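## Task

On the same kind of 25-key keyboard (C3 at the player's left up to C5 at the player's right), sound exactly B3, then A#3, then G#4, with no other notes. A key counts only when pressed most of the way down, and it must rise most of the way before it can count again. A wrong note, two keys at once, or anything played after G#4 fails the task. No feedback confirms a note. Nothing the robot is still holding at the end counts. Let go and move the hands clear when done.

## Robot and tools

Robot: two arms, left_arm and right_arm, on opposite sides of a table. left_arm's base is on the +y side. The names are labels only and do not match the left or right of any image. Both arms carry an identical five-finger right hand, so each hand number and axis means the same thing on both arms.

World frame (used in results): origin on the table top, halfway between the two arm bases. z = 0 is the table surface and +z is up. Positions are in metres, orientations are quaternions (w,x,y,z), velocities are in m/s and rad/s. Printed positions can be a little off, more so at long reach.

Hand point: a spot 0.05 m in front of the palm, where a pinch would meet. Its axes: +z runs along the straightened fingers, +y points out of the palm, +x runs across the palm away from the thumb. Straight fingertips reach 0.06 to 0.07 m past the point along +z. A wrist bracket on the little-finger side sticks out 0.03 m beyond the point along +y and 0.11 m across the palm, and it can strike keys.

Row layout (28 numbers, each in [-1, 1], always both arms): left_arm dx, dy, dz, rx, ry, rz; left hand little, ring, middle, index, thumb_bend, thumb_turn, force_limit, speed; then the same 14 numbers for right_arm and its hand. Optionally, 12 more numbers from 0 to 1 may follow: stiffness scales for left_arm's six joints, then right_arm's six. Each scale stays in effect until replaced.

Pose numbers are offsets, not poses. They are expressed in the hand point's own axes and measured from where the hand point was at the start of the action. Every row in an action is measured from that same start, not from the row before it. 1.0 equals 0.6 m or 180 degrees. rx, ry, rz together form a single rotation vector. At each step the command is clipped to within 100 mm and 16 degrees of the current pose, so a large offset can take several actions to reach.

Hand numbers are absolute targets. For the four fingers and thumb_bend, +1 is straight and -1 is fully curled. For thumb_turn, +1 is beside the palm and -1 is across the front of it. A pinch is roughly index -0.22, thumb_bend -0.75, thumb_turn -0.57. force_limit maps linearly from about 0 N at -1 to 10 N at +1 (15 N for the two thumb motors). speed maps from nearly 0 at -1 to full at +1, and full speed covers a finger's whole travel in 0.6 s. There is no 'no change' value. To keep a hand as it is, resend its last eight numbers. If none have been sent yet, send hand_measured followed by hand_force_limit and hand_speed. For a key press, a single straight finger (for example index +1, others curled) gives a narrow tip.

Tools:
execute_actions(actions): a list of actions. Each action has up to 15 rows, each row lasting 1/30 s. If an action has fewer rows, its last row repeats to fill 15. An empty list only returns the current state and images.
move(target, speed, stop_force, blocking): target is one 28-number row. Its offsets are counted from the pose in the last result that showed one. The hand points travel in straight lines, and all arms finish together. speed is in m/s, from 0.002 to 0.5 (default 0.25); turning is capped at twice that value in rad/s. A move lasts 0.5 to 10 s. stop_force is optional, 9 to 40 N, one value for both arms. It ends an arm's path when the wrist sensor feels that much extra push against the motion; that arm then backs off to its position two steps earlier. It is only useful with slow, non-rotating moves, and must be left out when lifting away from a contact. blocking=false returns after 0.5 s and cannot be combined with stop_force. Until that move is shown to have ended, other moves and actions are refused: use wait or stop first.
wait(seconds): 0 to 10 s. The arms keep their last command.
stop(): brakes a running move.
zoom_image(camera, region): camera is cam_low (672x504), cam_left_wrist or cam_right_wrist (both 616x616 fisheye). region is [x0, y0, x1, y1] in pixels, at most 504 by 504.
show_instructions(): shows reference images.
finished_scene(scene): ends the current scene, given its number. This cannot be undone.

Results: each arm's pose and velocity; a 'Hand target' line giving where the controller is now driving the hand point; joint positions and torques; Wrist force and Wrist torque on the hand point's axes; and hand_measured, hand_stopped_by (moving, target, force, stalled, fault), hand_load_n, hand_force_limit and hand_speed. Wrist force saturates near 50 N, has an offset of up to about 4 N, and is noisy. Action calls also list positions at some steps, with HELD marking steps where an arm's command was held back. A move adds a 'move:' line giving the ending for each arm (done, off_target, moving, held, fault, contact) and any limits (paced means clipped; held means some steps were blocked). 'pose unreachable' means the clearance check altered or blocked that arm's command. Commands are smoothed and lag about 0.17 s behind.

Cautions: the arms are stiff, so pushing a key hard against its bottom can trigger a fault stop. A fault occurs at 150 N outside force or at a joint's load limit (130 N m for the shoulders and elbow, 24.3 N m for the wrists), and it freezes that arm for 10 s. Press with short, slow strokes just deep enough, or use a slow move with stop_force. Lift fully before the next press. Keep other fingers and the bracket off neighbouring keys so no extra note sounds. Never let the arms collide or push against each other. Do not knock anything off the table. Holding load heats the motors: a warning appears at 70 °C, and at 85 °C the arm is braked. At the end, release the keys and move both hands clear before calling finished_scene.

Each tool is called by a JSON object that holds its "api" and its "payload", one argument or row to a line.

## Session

{"api": "execute_actions", "payload": {
  "actions": []
}}

Scene clock: 0.00 s.
left_arm: end_effector_position=(+0.2244, +0.4038, +0.4694) hand_measured=(+1.000, +1.000, +1.000, +1.000, +1.000, +1.000) hand_load_n=(+0.0, +0.0, +0.0, +0.0, +0.0, +0.0) hand_stopped_by=(target, target, target, target, target, target) hand_force_limit=0.00 hand_speed=-0.80 end_effector_quat_wxyz=(-0.023, +0.413, +0.910, +0.022) end_effector_velocity=(-0.000, -0.000, +0.000) end_effector_angular_velocity=(-0.002, -0.000, +0.000) | right_arm: end_effector_position=(+0.0840, -0.2962, +0.4756) hand_measured=(+1.000, +1.000, +1.000, +1.000, +1.000, +1.000) hand_load_n=(+0.0, +0.0, +0.0, +0.0, +0.0, +0.0) hand_stopped_by=(target, target, target, target, target, target) hand_force_limit=0.00 hand_speed=-0.80 end_effector_quat_wxyz=(-0.005, -0.353, +0.936, -0.014) end_effector_velocity=(-0.000, +0.000, +0.000) end_effector_angular_velocity=(+0.000, -0.001, +0.002)
Joint positions: left_arm=[ 0.577 -1.705  1.367  1.971  1.569 -1.871] | right_arm=[-1.173 -1.695  1.323  1.954  1.598 -1.888]
Joint velocities: left_arm=[ 0.    -0.    -0.002 -0.     0.001 -0.   ] | right_arm=[ 0.002 -0.    -0.001 -0.     0.     0.   ]
Joint torques (N m, as the arm reports them, + toward a larger angle): no reading
Wrist force (N, on the end effector, along its own x y z axes, offset not removed): no reading
Wrist torque (N m, same axes, about the end effector's origin, offset not removed): no reading
Hand target (left_arm): +0.224, +0.404, +0.469; -0.023, +0.413, +0.910, +0.022
Hand target (right_arm): +0.084, -0.296, +0.476; -0.005, -0.353, +0.936, -0.014
Joint stiffness scale: left_arm=[1. 1. 1. 1. 1. 1.] | right_arm=[1. 1. 1. 1. 1. 1.]
camera_calibration (this result's frames):
cam_left_wrist: T_world_to_cam=[[0.819785, 0.572659, -0.00382874, -0.415563], [0.502937, -0.716744, 0.483045, -0.0457891], [0.273876, -0.397918, -0.875587, 0.642253], [0, 0, 0, 1]] pos_world=[0.187803, 0.460721, 0.582876]
cam_right_wrist: T_world_to_cam=[[-0.580085, 0.814411, 0.0153656, 0.273889], [0.709596, 0.495985, 0.500472, -0.147029], [0.399969, 0.301219, -0.865617, 0.597937], [0, 0, 0, 1]] pos_world=[0.024054, -0.330244, 0.58696]

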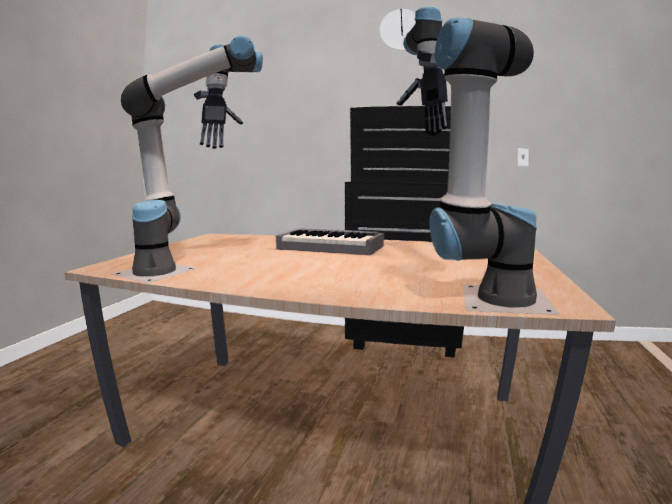

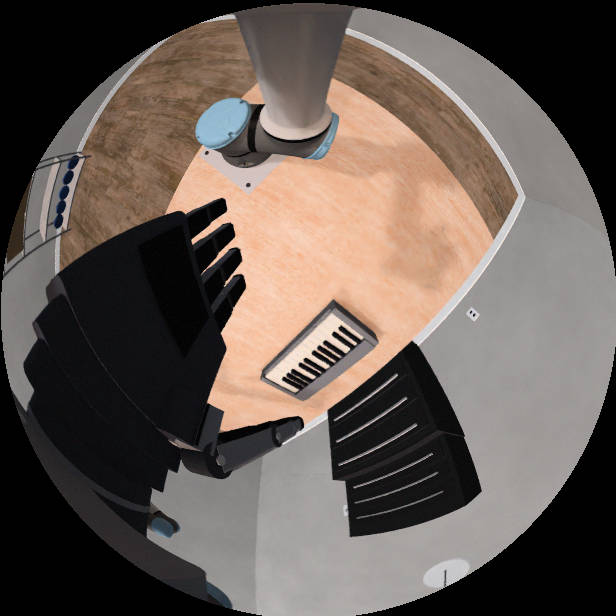

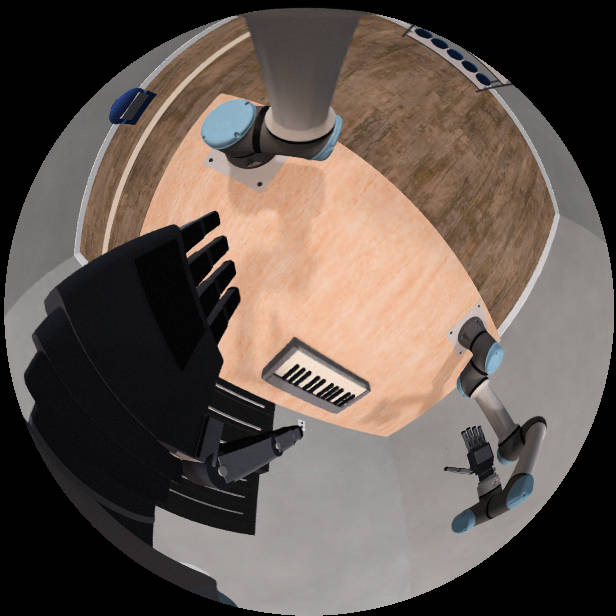

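{"api": "zoom_image", "payload": {
  "camera": "cam_right_wrist",
  "region": [250, 325, 390, 425]
}}

{"api": "zoom_image", "payload": {
  "camera": "cam_left_wrist",
  "region": [250, 290, 390, 410]
}}

Region (250, 325, 390, 425) of cam_right_wrist's 616x616 image, scaled by 3.600, with more detail than that image has; it fills the top 360 rows of this view, and the rest is white.

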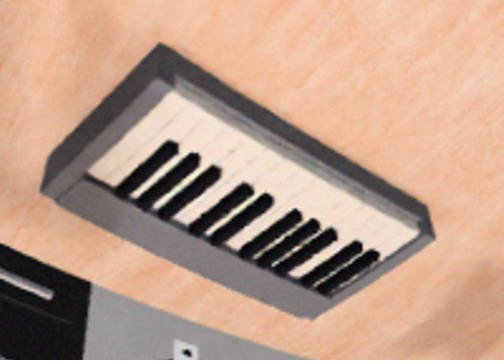

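Region (250, 290, 390, 410) of cam_left_wrist's 616x616 image, scaled by 3.600, with more detail than that image has; it fills the top 432 rows of this view, and the rest is white.

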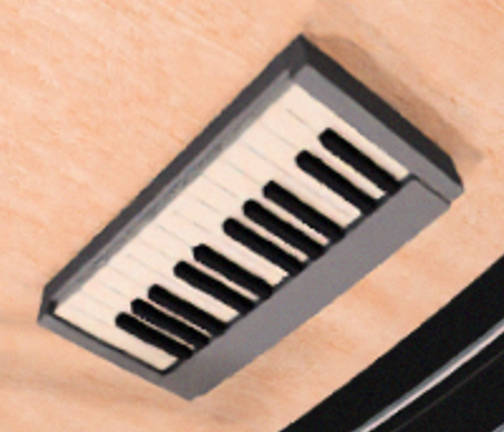

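{"api": "move", "payload": {
  "target": [0,0,0,0,0,0,1,1,1,1,1,1,0,-0.8,-0.917,0.121,0.485,-0.158,-0.066,0.246,0.3,0.3,0.3,1,1,1,0,0]
}}

{"api": "zoom_image", "payload": {
  "camera": "cam_right_wrist",
  "region": [190, 220, 400, 400]
}}

Scene clock: 29.00 s.
left_arm: end_effector_position=(+0.2244, +0.4038, +0.4694) hand_measured=(+1.000, +1.000, +1.000, +1.000, +1.000, +1.000) hand_load_n=(+0.0, +0.0, +0.0, +0.0, +0.0, +0.0) hand_stopped_by=(target, target, target, target, target, target) hand_force_limit=0.00 hand_speed=-0.80 end_effector_quat_wxyz=(-0.023, +0.413, +0.910, +0.022) end_effector_velocity=(-0.000, -0.000, -0.000) end_effector_angular_velocity=(-0.000, +0.000, -0.001) | right_arm: end_effector_position=(+0.4500, +0.1116, +0.1729) hand_measured=(+0.300, +0.300, +0.300, +1.000, +1.000, +1.000) hand_load_n=(+0.0, +0.0, +0.0, +0.0, +0.0, +0.0) hand_stopped_by=(target, target, target, target, target, target) hand_force_limit=0.00 hand_speed=0.00 end_effector_quat_wxyz=(+0.011, +0.034, +0.968, +0.247) end_effector_velocity=(-0.000, +0.001, -0.002) end_effector_angular_velocity=(-0.015, +0.016, +0.002)
Joint positions: left_arm=[ 0.577 -1.705  1.367  1.971  1.569 -1.871] | right_arm=[-0.934 -0.549  0.516  1.259  1.204 -0.793]
Joint velocities: left_arm=[-0.001  0.     0.    -0.     0.     0.   ] | right_arm=[ 0.002  0.028 -0.052  0.046  0.002 -0.001]
Joint torques (N m, as the arm reports them, + toward a larger angle): left_arm=[  0.35 -11.03 -16.62   2.27  -0.2   -0.18] | right_arm=[  1.55 -49.48 -22.55   1.95   0.     0.22]
Wrist force (N, on the end effector, along its own x y z axes, offset not removed): left_arm=[-1.4 0.8 0.2] | right_arm=[1.3 -2.2 -1.4]
Wrist torque (N m, same axes, about the end effector's origin, offset not removed): left_arm=[0.15 0.47 -0.31] | right_arm=[-0.14 -0.03 0.16]
Hand target (left_arm): +0.224, +0.404, +0.469; -0.023, +0.413, +0.910, +0.022
Hand target (right_arm): +0.449, +0.113, +0.172; +0.009, +0.034, +0.969, +0.245
Off the commanded pose (left_arm): 0.000 m, 0 deg.
Off the commanded pose (right_arm): 0.002 m, 0 deg.
Joint stiffness scale: left_arm=[1. 1. 1. 1. 1. 1.] | right_arm=[1. 1. 1. 1. 1. 1.]
move: done
camera_calibration (this result's frames):
cam_left_wrist: T_world_to_cam=[[0.819785, 0.572659, -0.00382896, -0.415562], [0.502937, -0.716744, 0.483045, -0.0457892], [0.273876, -0.397919, -0.875587, 0.642253], [0, 0, 0, 1]] pos_world=[0.187803, 0.460721, 0.582876]
cam_right_wrist: T_world_to_cam=[[0.16042, 0.84472, 0.510601, -0.263515], [0.822157, -0.400605, 0.404443, -0.391517], [0.54619, 0.354913, -0.758757, -0.0235466], [0, 0, 0, 1]] pos_world=[0.377022, 0.0741102, 0.275031]

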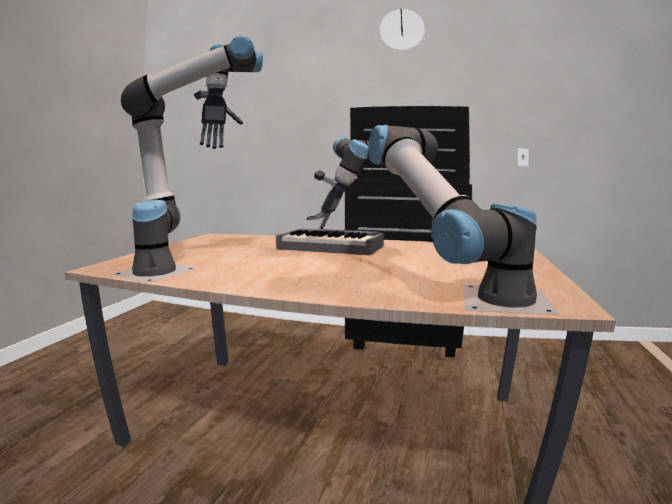

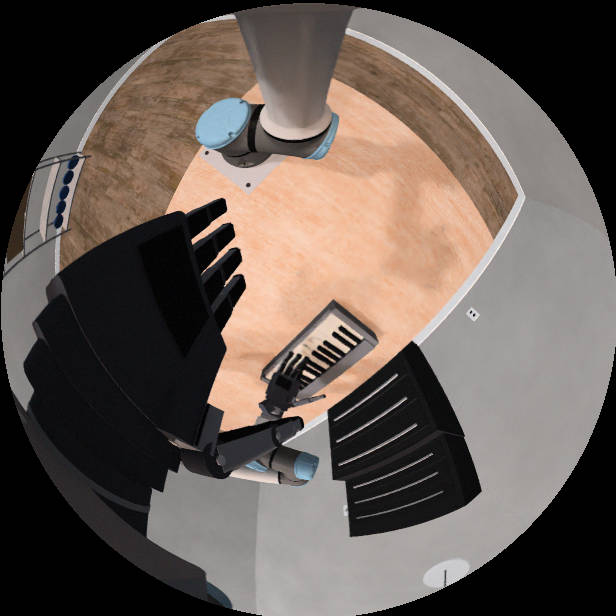

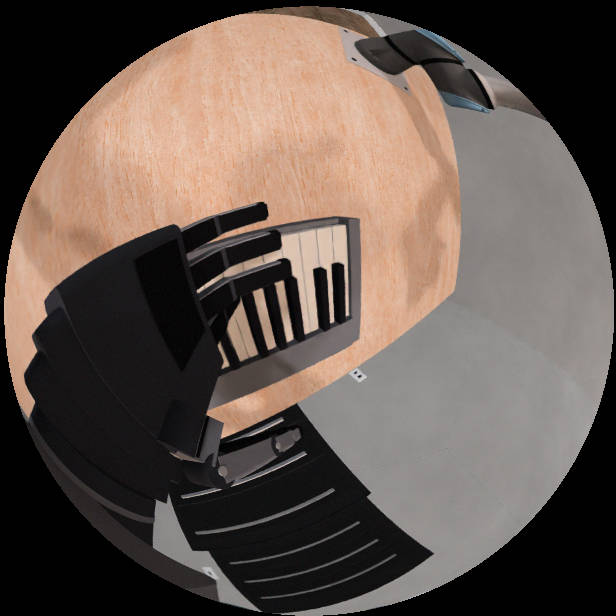

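Region (190, 220, 400, 400) of cam_right_wrist's 616x616 image, scaled by 2.400, with more detail than that image has; it fills the top 432 rows of this view, and the rest is white.

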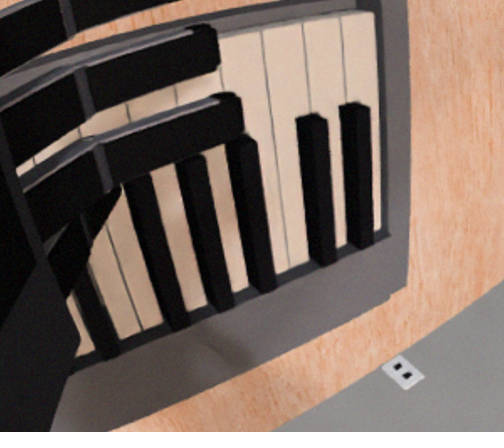

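{"api": "move", "payload": {
  "target": [0,0,0,0,0,0,1,1,1,1,1,1,0,-0.8,0.012,0.003,0.042,0,0,0,0.3,0.3,0.3,1,1,1,0,0],
  "speed": 0.05
}}

{"api": "zoom_image", "payload": {
  "camera": "cam_right_wrist",
  "region": [190, 220, 330, 380]
}}

Scene clock: 45.73 s.
left_arm: end_effector_position=(+0.2244, +0.4038, +0.4694) hand_measured=(+1.000, +1.000, +1.000, +1.000, +1.000, +1.000) hand_load_n=(+0.0, +0.0, +0.0, +0.0, +0.0, +0.0) hand_stopped_by=(target, target, target, target, target, target) hand_force_limit=0.00 hand_speed=-0.80 end_effector_quat_wxyz=(-0.023, +0.413, +0.910, +0.022) end_effector_velocity=(-0.000, -0.000, +0.000) end_effector_angular_velocity=(-0.000, +0.000, -0.000) | right_arm: end_effector_position=(+0.4449, +0.1246, +0.1536) hand_measured=(+0.300, +0.300, +0.300, +1.000, +1.000, +1.000) hand_load_n=(+0.0, +0.0, +0.0, +0.0, +0.0, +0.0) hand_stopped_by=(target, target, target, target, target, target) hand_force_limit=0.00 hand_speed=0.00 end_effector_quat_wxyz=(+0.011, +0.035, +0.968, +0.247) end_effector_velocity=(+0.002, -0.000, -0.000) end_effector_angular_velocity=(+0.003, -0.002, -0.005)
Joint positions: left_arm=[ 0.577 -1.705  1.367  1.971  1.569 -1.871] | right_arm=[-0.914 -0.523  0.513  1.226  1.21  -0.771]
Joint velocities: left_arm=[-0.    -0.    -0.001  0.     0.    -0.   ] | right_arm=[-0.001  0.    -0.    -0.005  0.001  0.003]
Joint torques (N m, as the arm reports them, + toward a larger angle): left_arm=[ -0.11 -11.04 -16.86   2.41  -0.12  -0.19] | right_arm=[  0.91 -50.2  -19.57   1.55   0.02   0.05]
Wrist force (N, on the end effector, along its own x y z axes, offset not removed): left_arm=[0.1 -0.1 -0.8] | right_arm=[3.1 -1.2 -2.4]
Wrist torque (N m, same axes, about the end effector's origin, offset not removed): left_arm=[-0.03 0.39 -0.26] | right_arm=[0.08 -0.27 0.25]
Hand target (left_arm): +0.224, +0.404, +0.469; -0.023, +0.413, +0.910, +0.022
Hand target (right_arm): +0.444, +0.126, +0.152; +0.011, +0.034, +0.968, +0.247
Off the commanded pose (left_arm): 0.000 m, 0 deg.
Off the commanded pose (right_arm): 0.002 m, 0 deg.
Joint stiffness scale: left_arm=[1. 1. 1. 1. 1. 1.] | right_arm=[1. 1. 1. 1. 1. 1.]
move: done
camera_calibration (this result's frames):
cam_left_wrist: T_world_to_cam=[[0.819785, 0.572659, -0.00382893, -0.415562], [0.502937, -0.716744, 0.483045, -0.0457891], [0.273876, -0.397918, -0.875587, 0.642253], [0, 0, 0, 1]] pos_world=[0.187803, 0.460721, 0.582876]
cam_right_wrist: T_world_to_cam=[[0.160834, 0.843889, 0.511844, -0.264103], [0.821488, -0.40191, 0.404507, -0.373846], [0.547074, 0.355415, -0.757885, -0.0406708], [0, 0, 0, 1]] pos_world=[0.371836, 0.0870757, 0.255579]

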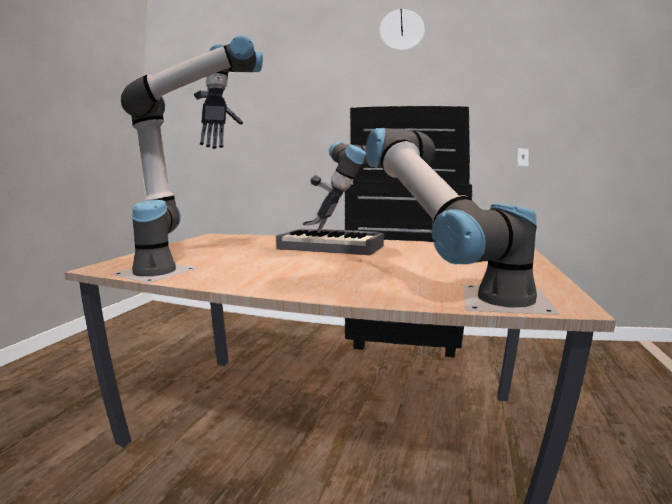

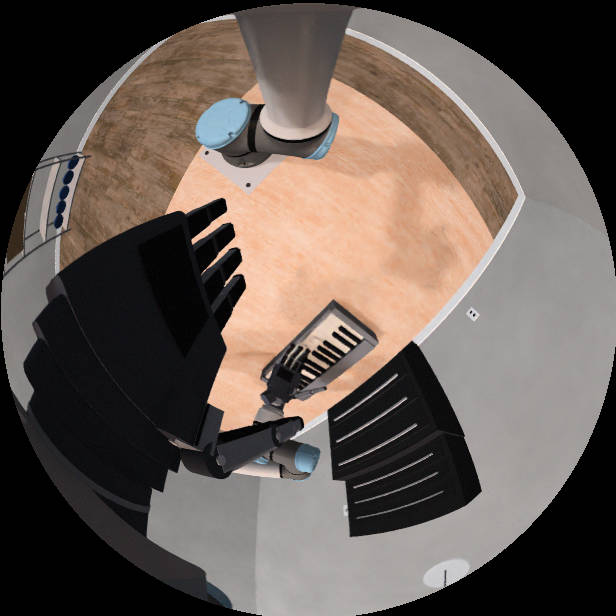

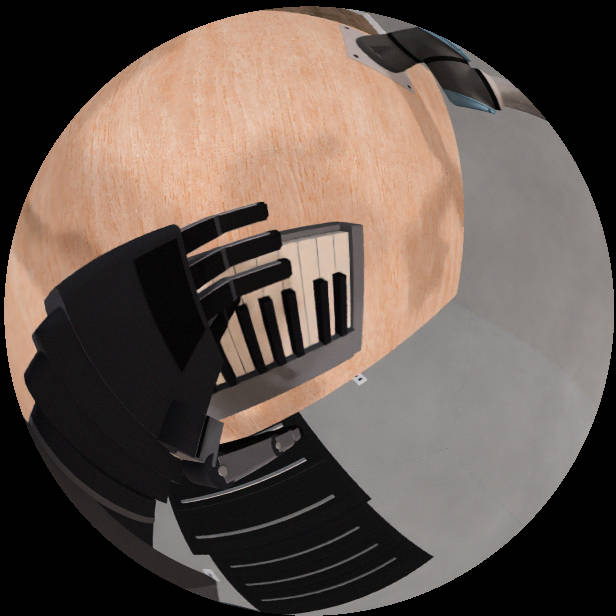

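Region (190, 220, 330, 380) of cam_right_wrist's 616x616 image, scaled by 3.150, with more detail than that image has; it fills the left 441 columns of this view, and the rest is white.

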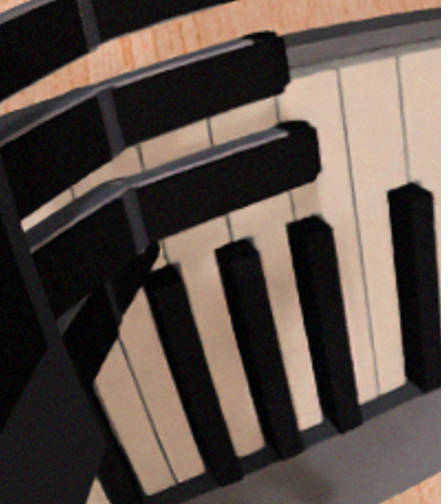

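{"api": "move", "payload": {
  "target": [0,0,0,0,0,0,1,1,1,1,1,1,0,-0.8,0.009,-0.012,0.007,0,0,0,0.3,0.3,0.3,1,1,1,0,0],
  "speed": 0.03
}}

{"api": "zoom_image", "payload": {
  "camera": "cam_right_wrist",
  "region": [190, 220, 330, 380]
}}

Scene clock: 66.63 s.
left_arm: end_effector_position=(+0.2244, +0.4038, +0.4694) hand_measured=(+1.000, +1.000, +1.000, +1.000, +1.000, +1.000) hand_load_n=(+0.0, +0.0, +0.0, +0.0, +0.0, +0.0) hand_stopped_by=(target, target, target, target, target, target) hand_force_limit=0.00 hand_speed=-0.80 end_effector_quat_wxyz=(-0.023, +0.413, +0.910, +0.022) end_effector_velocity=(-0.000, -0.000, -0.001) end_effector_angular_velocity=(+0.001, +0.002, -0.001) | right_arm: end_effector_position=(+0.4398, +0.1206, +0.1457) hand_measured=(+0.300, +0.300, +0.300, +1.000, +1.000, +1.000) hand_load_n=(+0.0, +0.0, +0.0, +0.0, +0.0, +0.0) hand_stopped_by=(target, target, target, target, target, target) hand_force_limit=0.00 hand_speed=0.00 end_effector_quat_wxyz=(+0.011, +0.035, +0.968, +0.246) end_effector_velocity=(+0.000, -0.000, -0.002) end_effector_angular_velocity=(+0.006, -0.008, -0.000)
Joint positions: left_arm=[ 0.577 -1.705  1.367  1.971  1.569 -1.871] | right_arm=[-0.914 -0.549  0.584  1.184  1.211 -0.771]
Joint velocities: left_arm=[-0.001 -0.     0.002 -0.     0.001 -0.   ] | right_arm=[-0.    -0.009  0.023 -0.024  0.    -0.   ]
Joint torques (N m, as the arm reports them, + toward a larger angle): left_arm=[ -0.48 -11.05 -17.05   2.38  -0.15  -0.1 ] | right_arm=[  0.73 -50.56 -17.39   1.46  -0.37  -0.03]
Wrist force (N, on the end effector, along its own x y z axes, offset not removed): left_arm=[-1.9 -2.0 -2.6] | right_arm=[1.1 -1.7 0.0]
Wrist torque (N m, same axes, about the end effector's origin, offset not removed): left_arm=[-0.26 0.61 -0.48] | right_arm=[-0.22 -0.11 0.24]
Hand target (left_arm): +0.224, +0.404, +0.469; -0.023, +0.413, +0.910, +0.022
Hand target (right_arm): +0.439, +0.121, +0.146; +0.011, +0.035, +0.968, +0.247
Off the commanded pose (left_arm): 0.000 m, 0 deg.
Off the commanded pose (right_arm): 0.001 m, 0 deg.
Joint stiffness scale: left_arm=[1. 1. 1. 1. 1. 1.] | right_arm=[1. 1. 1. 1. 1. 1.]
move: done
camera_calibration (this result's frames):
cam_left_wrist: T_world_to_cam=[[0.819785, 0.572659, -0.00382893, -0.415562], [0.502937, -0.716744, 0.483045, -0.0457893], [0.273876, -0.397919, -0.875587, 0.642253], [0, 0, 0, 1]] pos_world=[0.187803, 0.460721, 0.582876]
cam_right_wrist: T_world_to_cam=[[0.162319, 0.844592, 0.510213, -0.256328], [0.822072, -0.401737, 0.403491, -0.368245], [0.545756, 0.353938, -0.759525, -0.0414847], [0, 0, 0, 1]] pos_world=[0.366971, 0.0832379, 0.247857]

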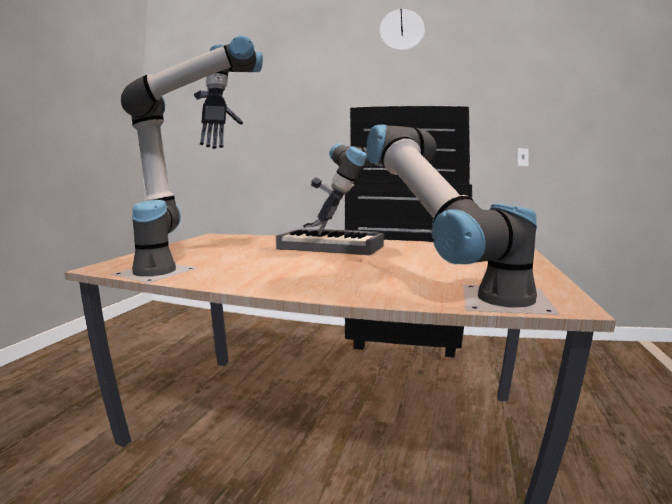

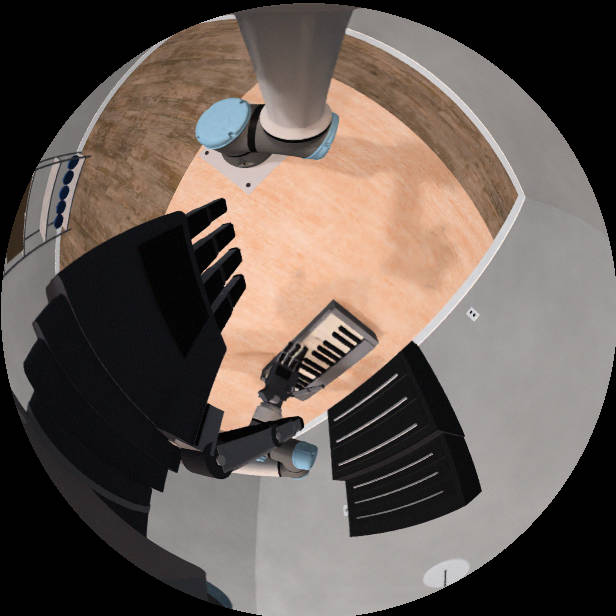

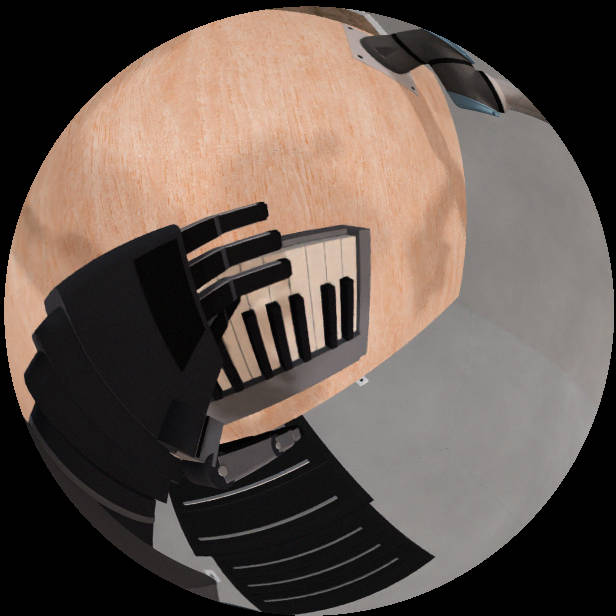

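Region (190, 220, 330, 380) of cam_right_wrist's 616x616 image, scaled by 3.150, with more detail than that image has; it fills the left 441 columns of this view, and the rest is white.

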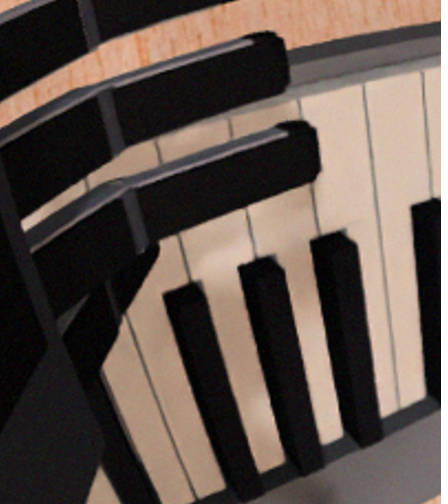

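{"api": "move", "payload": {
  "target": [0,0,0,0,0,0,1,1,1,1,1,1,0,-0.8,0,-0.017,0.040,0,0,0,0.3,0.3,0.3,1,1,1,0,0],
  "speed": 0.015,
  "stop_force": 9
}}

{"api": "zoom_image", "payload": {
  "camera": "cam_right_wrist",
  "region": [190, 220, 330, 380]
}}

{"api": "zoom_image", "payload": {
  "camera": "cam_low",
  "region": [280, 200, 360, 260]
}}

Scene clock: 78.97 s.
left_arm: end_effector_position=(+0.2244, +0.4038, +0.4694) hand_measured=(+1.000, +1.000, +1.000, +1.000, +1.000, +1.000) hand_load_n=(+0.0, +0.0, +0.0, +0.0, +0.0, +0.0) hand_stopped_by=(target, target, target, target, target, target) hand_force_limit=0.00 hand_speed=-0.80 end_effector_quat_wxyz=(-0.023, +0.413, +0.910, +0.022) end_effector_velocity=(+0.000, +0.000, -0.000) end_effector_angular_velocity=(+0.001, +0.000, -0.000) | right_arm: end_effector_position=(+0.4414, +0.1218, +0.1307) hand_measured=(+0.300, +0.300, +0.300, +1.000, +1.000, +1.000) hand_load_n=(+0.0, +0.0, +0.0, +0.0, +0.0, +0.0) hand_stopped_by=(target, target, target, target, target, target) hand_force_limit=0.00 hand_speed=0.00 end_effector_quat_wxyz=(+0.013, +0.035, +0.968, +0.248) end_effector_velocity=(-0.001, -0.001, +0.001) end_effector_angular_velocity=(-0.001, +0.002, +0.000)
Joint positions: left_arm=[ 0.577 -1.705  1.367  1.971  1.569 -1.871] | right_arm=[-0.914 -0.544  0.611  1.144  1.211 -0.769]
Joint velocities: left_arm=[-0.     0.     0.001  0.    -0.    -0.   ] | right_arm=[-0.    -0.001 -0.     0.004 -0.001 -0.   ]
Joint torques (N m, as the arm reports them, + toward a larger angle): left_arm=[ -0.52 -10.63 -16.06   2.48  -0.16  -0.15] | right_arm=[ -0.05 -50.27 -19.68   1.12  -0.41   0.  ]
Wrist force (N, on the end effector, along its own x y z axes, offset not removed): left_arm=[-0.3 -0.1 -1.2] | right_arm=[4.3 -1.5 -9.5]
Wrist torque (N m, same axes, about the end effector's origin, offset not removed): left_arm=[0.01 0.39 -0.32] | right_arm=[0.41 -0.10 0.16]
Hand target (left_arm): +0.224, +0.404, +0.469; -0.023, +0.413, +0.910, +0.022
Hand target (right_arm): +0.441, +0.122, +0.131; +0.012, +0.035, +0.968, +0.248
Off the commanded pose (left_arm): 0.000 m, 0 deg.
Off the commanded pose (right_arm): 0.011 m, 0 deg.
Joint stiffness scale: left_arm=[1. 1. 1. 1. 1. 1.] | right_arm=[1. 1. 1. 1. 1. 1.]
move: contact (right_arm)
camera_calibration (this result's frames):
cam_left_wrist: T_world_to_cam=[[0.819785, 0.572659, -0.00382895, -0.415562], [0.502937, -0.716744, 0.483045, -0.0457893], [0.273876, -0.397919, -0.875587, 0.642253], [0, 0, 0, 1]] pos_world=[0.187803, 0.460721, 0.582876]
cam_right_wrist: T_world_to_cam=[[0.161367, 0.842399, 0.514124, -0.249832], [0.819891, -0.404395, 0.40527, -0.361974], [0.549308, 0.356129, -0.755932, -0.0564117], [0, 0, 0, 1]] pos_world=[0.368081, 0.084167, 0.232498]

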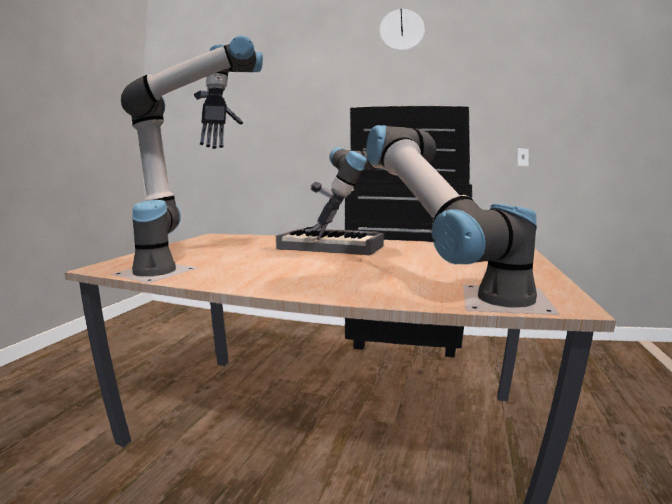

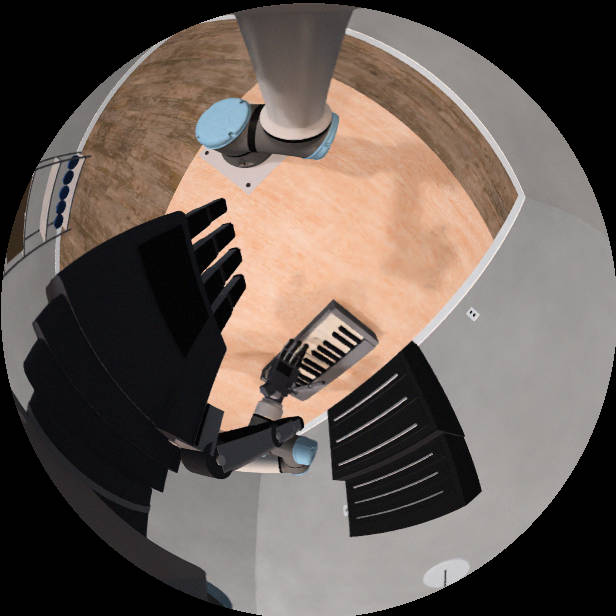

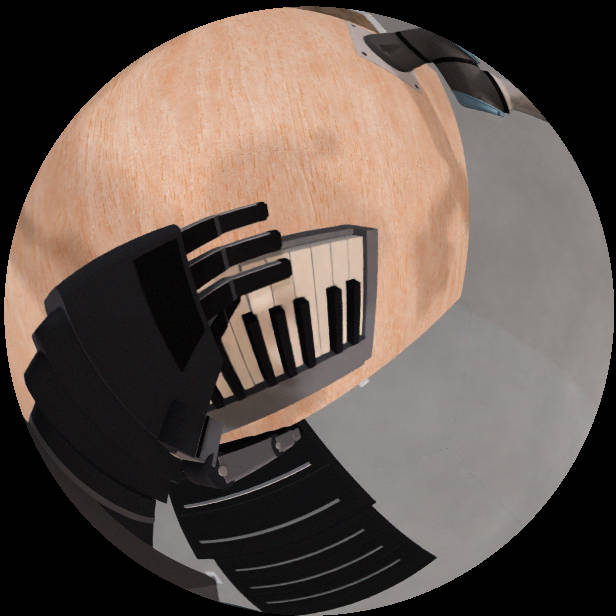

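Region (190, 220, 330, 380) of cam_right_wrist's 616x616 image, scaled by 3.150, with more detail than that image has; it fills the left 441 columns of this view, and the rest is white.

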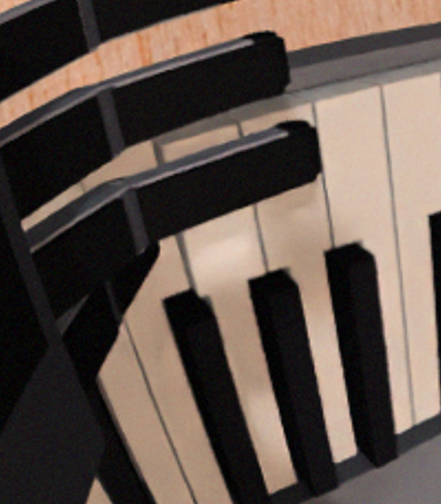

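Region (280, 200, 360, 260) of cam_low's 672x504 image, scaled by 6.300, with more detail than that image has; it fills the top 378 rows of this view, and the rest is white.

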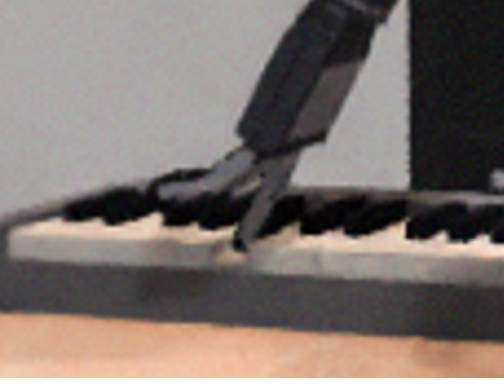

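{"api": "move", "payload": {
  "target": [0,0,0,0,0,0,1,1,1,1,1,1,0,-0.8,0,0.027,-0.05,0,0,0,0.3,0.3,0.3,1,1,1,0,0],
  "speed": 0.07
}}

{"api": "move", "payload": {
  "target": [0,0,0,0,0,0,1,1,1,1,1,1,0,-0.8,-0.063,0.018,0.010,0,0,0,0.3,0.3,0.3,1,1,1,0,0],
  "speed": 0.06
}}

{"api": "zoom_image", "payload": {
  "camera": "cam_right_wrist",
  "region": [190, 220, 330, 380]
}}

Scene clock: 93.90 s.
left_arm: end_effector_position=(+0.2244, +0.4038, +0.4694) hand_measured=(+1.000, +1.000, +1.000, +1.000, +1.000, +1.000) hand_load_n=(+0.0, +0.0, +0.0, +0.0, +0.0, +0.0) hand_stopped_by=(target, target, target, target, target, target) hand_force_limit=0.00 hand_speed=-0.80 end_effector_quat_wxyz=(-0.023, +0.413, +0.910, +0.022) end_effector_velocity=(+0.000, -0.001, +0.000) end_effector_angular_velocity=(-0.002, -0.001, -0.001) | right_arm: end_effector_position=(+0.4410, +0.1215, +0.1639) hand_measured=(+0.300, +0.300, +0.300, +1.000, +1.000, +1.000) hand_load_n=(+0.0, +0.0, +0.0, +0.0, +0.0, +0.0) hand_stopped_by=(target, target, target, target, target, target) hand_force_limit=0.00 hand_speed=0.00 end_effector_quat_wxyz=(+0.012, +0.035, +0.968, +0.248) end_effector_velocity=(-0.001, -0.000, +0.003) end_effector_angular_velocity=(-0.003, +0.001, +0.001)
Joint positions: left_arm=[ 0.577 -1.705  1.367  1.971  1.569 -1.871] | right_arm=[-0.914 -0.55   0.538  1.224  1.211 -0.769]
Joint velocities: left_arm=[-0.001 -0.    -0.002 -0.001  0.     0.   ] | right_arm=[ 0.001 -0.    -0.008  0.011  0.001 -0.   ]
Joint torques (N m, as the arm reports them, + toward a larger angle): left_arm=[  0.29 -11.36 -16.85   2.4   -0.19  -0.15] | right_arm=[ -0.42 -50.22 -21.68   1.94  -0.5    0.06]
Wrist force (N, on the end effector, along its own x y z axes, offset not removed): left_arm=[-2.1 0.0 0.5] | right_arm=[2.7 -0.7 -2.5]
Wrist torque (N m, same axes, about the end effector's origin, offset not removed): left_arm=[0.05 0.46 -0.43] | right_arm=[0.17 -0.35 0.30]
Hand target (left_arm): +0.224, +0.404, +0.469; -0.023, +0.413, +0.910, +0.022
Hand target (right_arm): +0.441, +0.122, +0.165; +0.013, +0.035, +0.968, +0.248
Off the commanded pose (left_arm): 0.000 m, 0 deg.
Off the commanded pose (right_arm): 0.001 m, 0 deg.
Joint stiffness scale: left_arm=[1. 1. 1. 1. 1. 1.] | right_arm=[1. 1. 1. 1. 1. 1.]
move: done
camera_calibration (this result's frames):
cam_left_wrist: T_world_to_cam=[[0.819784, 0.572659, -0.00382908, -0.415562], [0.502937, -0.716744, 0.483045, -0.0457893], [0.273876, -0.397919, -0.875587, 0.642253], [0, 0, 0, 1]] pos_world=[0.187803, 0.460721, 0.582876]
cam_right_wrist: T_world_to_cam=[[0.161556, 0.842543, 0.513831, -0.266618], [0.820035, -0.404285, 0.405087, -0.375271], [0.549037, 0.355915, -0.756229, -0.0307797], [0, 0, 0, 1]] pos_world=[0.367708, 0.0838757, 0.265738]

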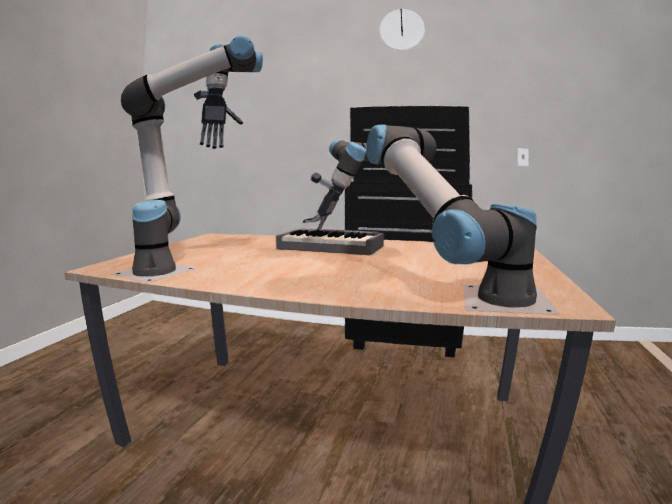

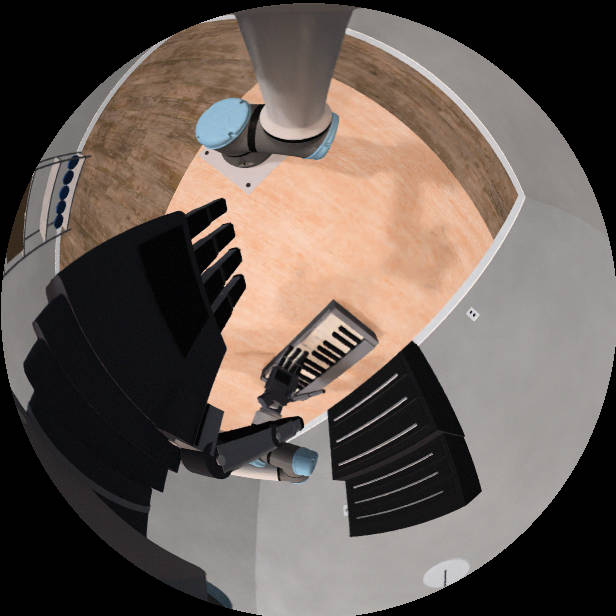

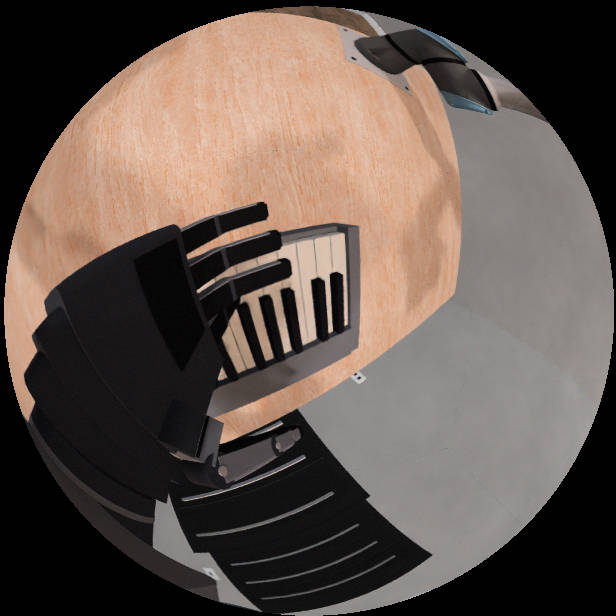

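Scene clock: 95.07 s.
left_arm: end_effector_position=(+0.2244, +0.4038, +0.4694) hand_measured=(+1.000, +1.000, +1.000, +1.000, +1.000, +1.000) hand_load_n=(+0.0, +0.0, +0.0, +0.0, +0.0, +0.0) hand_stopped_by=(target, target, target, target, target, target) hand_force_limit=0.00 hand_speed=-0.80 end_effector_quat_wxyz=(-0.023, +0.413, +0.910, +0.022) end_effector_velocity=(+0.000, -0.000, -0.000) end_effector_angular_velocity=(-0.000, +0.000, +0.001) | right_arm: end_effector_position=(+0.4782, +0.1315, +0.1646) hand_measured=(+0.300, +0.300, +0.300, +1.000, +1.000, +1.000) hand_load_n=(+0.0, +0.0, +0.0, +0.0, +0.0, +0.0) hand_stopped_by=(target, target, target, target, target, target) hand_force_limit=0.00 hand_speed=0.00 end_effector_quat_wxyz=(+0.018, +0.035, +0.966, +0.254) end_effector_velocity=(+0.003, +0.000, +0.003) end_effector_angular_velocity=(-0.012, +0.009, +0.004)
Joint positions: left_arm=[ 0.577 -1.705  1.367  1.971  1.569 -1.871] | right_arm=[-0.936 -0.337  0.117  1.423  1.202 -0.787]
Joint velocities: left_arm=[ 0.001  0.    -0.    -0.     0.     0.   ] | right_arm=[-0.002  0.14  -0.298  0.175  0.002 -0.008]
Joint torques (N m, as the arm reports them, + toward a larger angle): left_arm=[  0.21 -10.84 -17.34   2.31  -0.18  -0.13] | right_arm=[ -1.51 -51.91 -20.46   1.75  -0.77  -0.36]
Wrist force (N, on the end effector, along its own x y z axes, offset not removed): left_arm=[-1.0 2.3 -1.7] | right_arm=[2.6 -3.0 -3.1]
Wrist torque (N m, same axes, about the end effector's origin, offset not removed): left_arm=[0.42 0.53 -0.42] | right_arm=[-0.24 -0.10 0.14]
Hand target (left_arm): +0.224, +0.404, +0.469; -0.023, +0.413, +0.910, +0.022
Hand target (right_arm): +0.479, +0.130, +0.164; +0.015, +0.036, +0.967, +0.251
Off the commanded pose (left_arm): 0.000 m, 0 deg.
Off the commanded pose (right_arm): 0.002 m, 1 deg.
Joint stiffness scale: left_arm=[1. 1. 1. 1. 1. 1.] | right_arm=[1. 1. 1. 1. 1. 1.]
move: done
camera_calibration (this result's frames):
cam_left_wrist: T_world_to_cam=[[0.819785, 0.572659, -0.00382902, -0.415562], [0.502937, -0.716744, 0.483045, -0.0457893], [0.273876, -0.397919, -0.875587, 0.642253], [0, 0, 0, 1]] pos_world=[0.187803, 0.460721, 0.582876]
cam_right_wrist: T_world_to_cam=[[0.158476, 0.83655, 0.524471, -0.280889], [0.814573, -0.410963, 0.409366, -0.399249], [0.557993, 0.362345, -0.746558, -0.0609978], [0, 0, 0, 1]] pos_world=[0.403768, 0.0930033, 0.265219]

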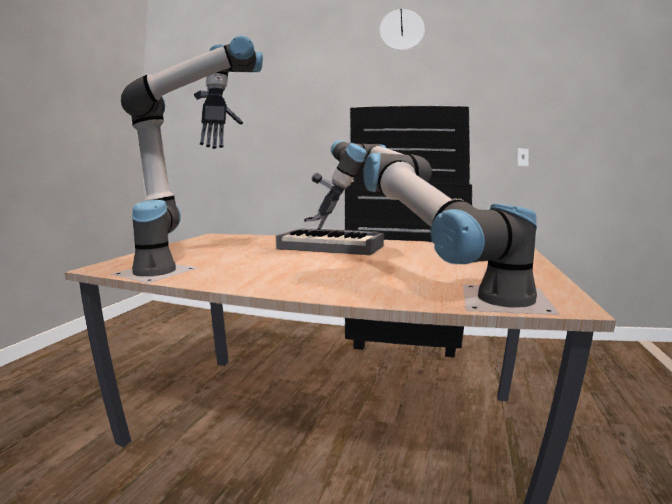

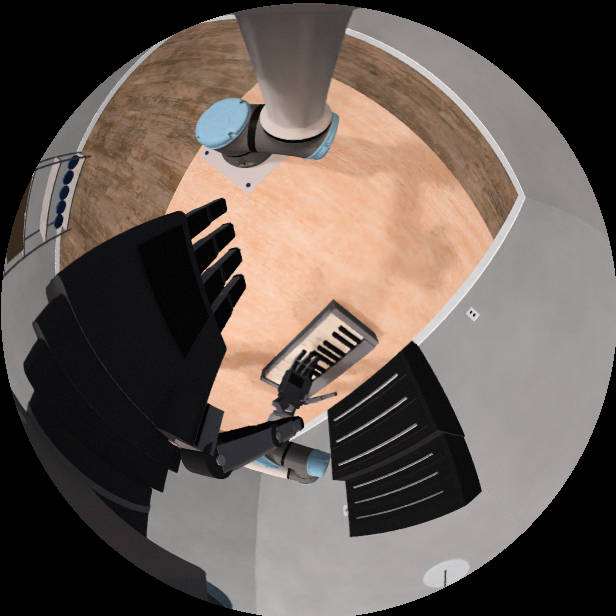

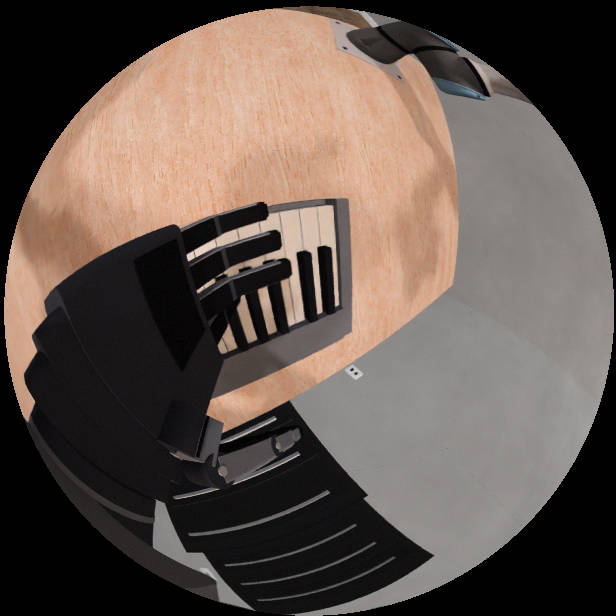

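Region (190, 220, 330, 380) of cam_right_wrist's 616x616 image, scaled by 3.150, with more detail than that image has; it fills the left 441 columns of this view, and the rest is white.

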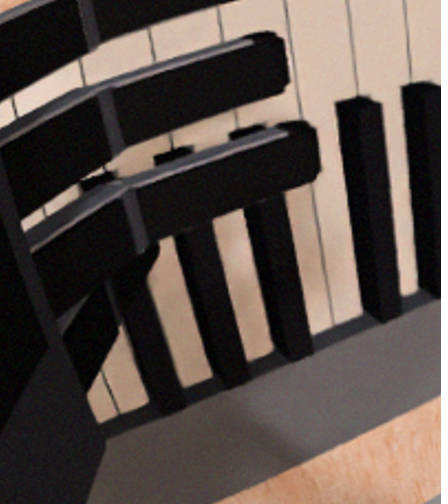

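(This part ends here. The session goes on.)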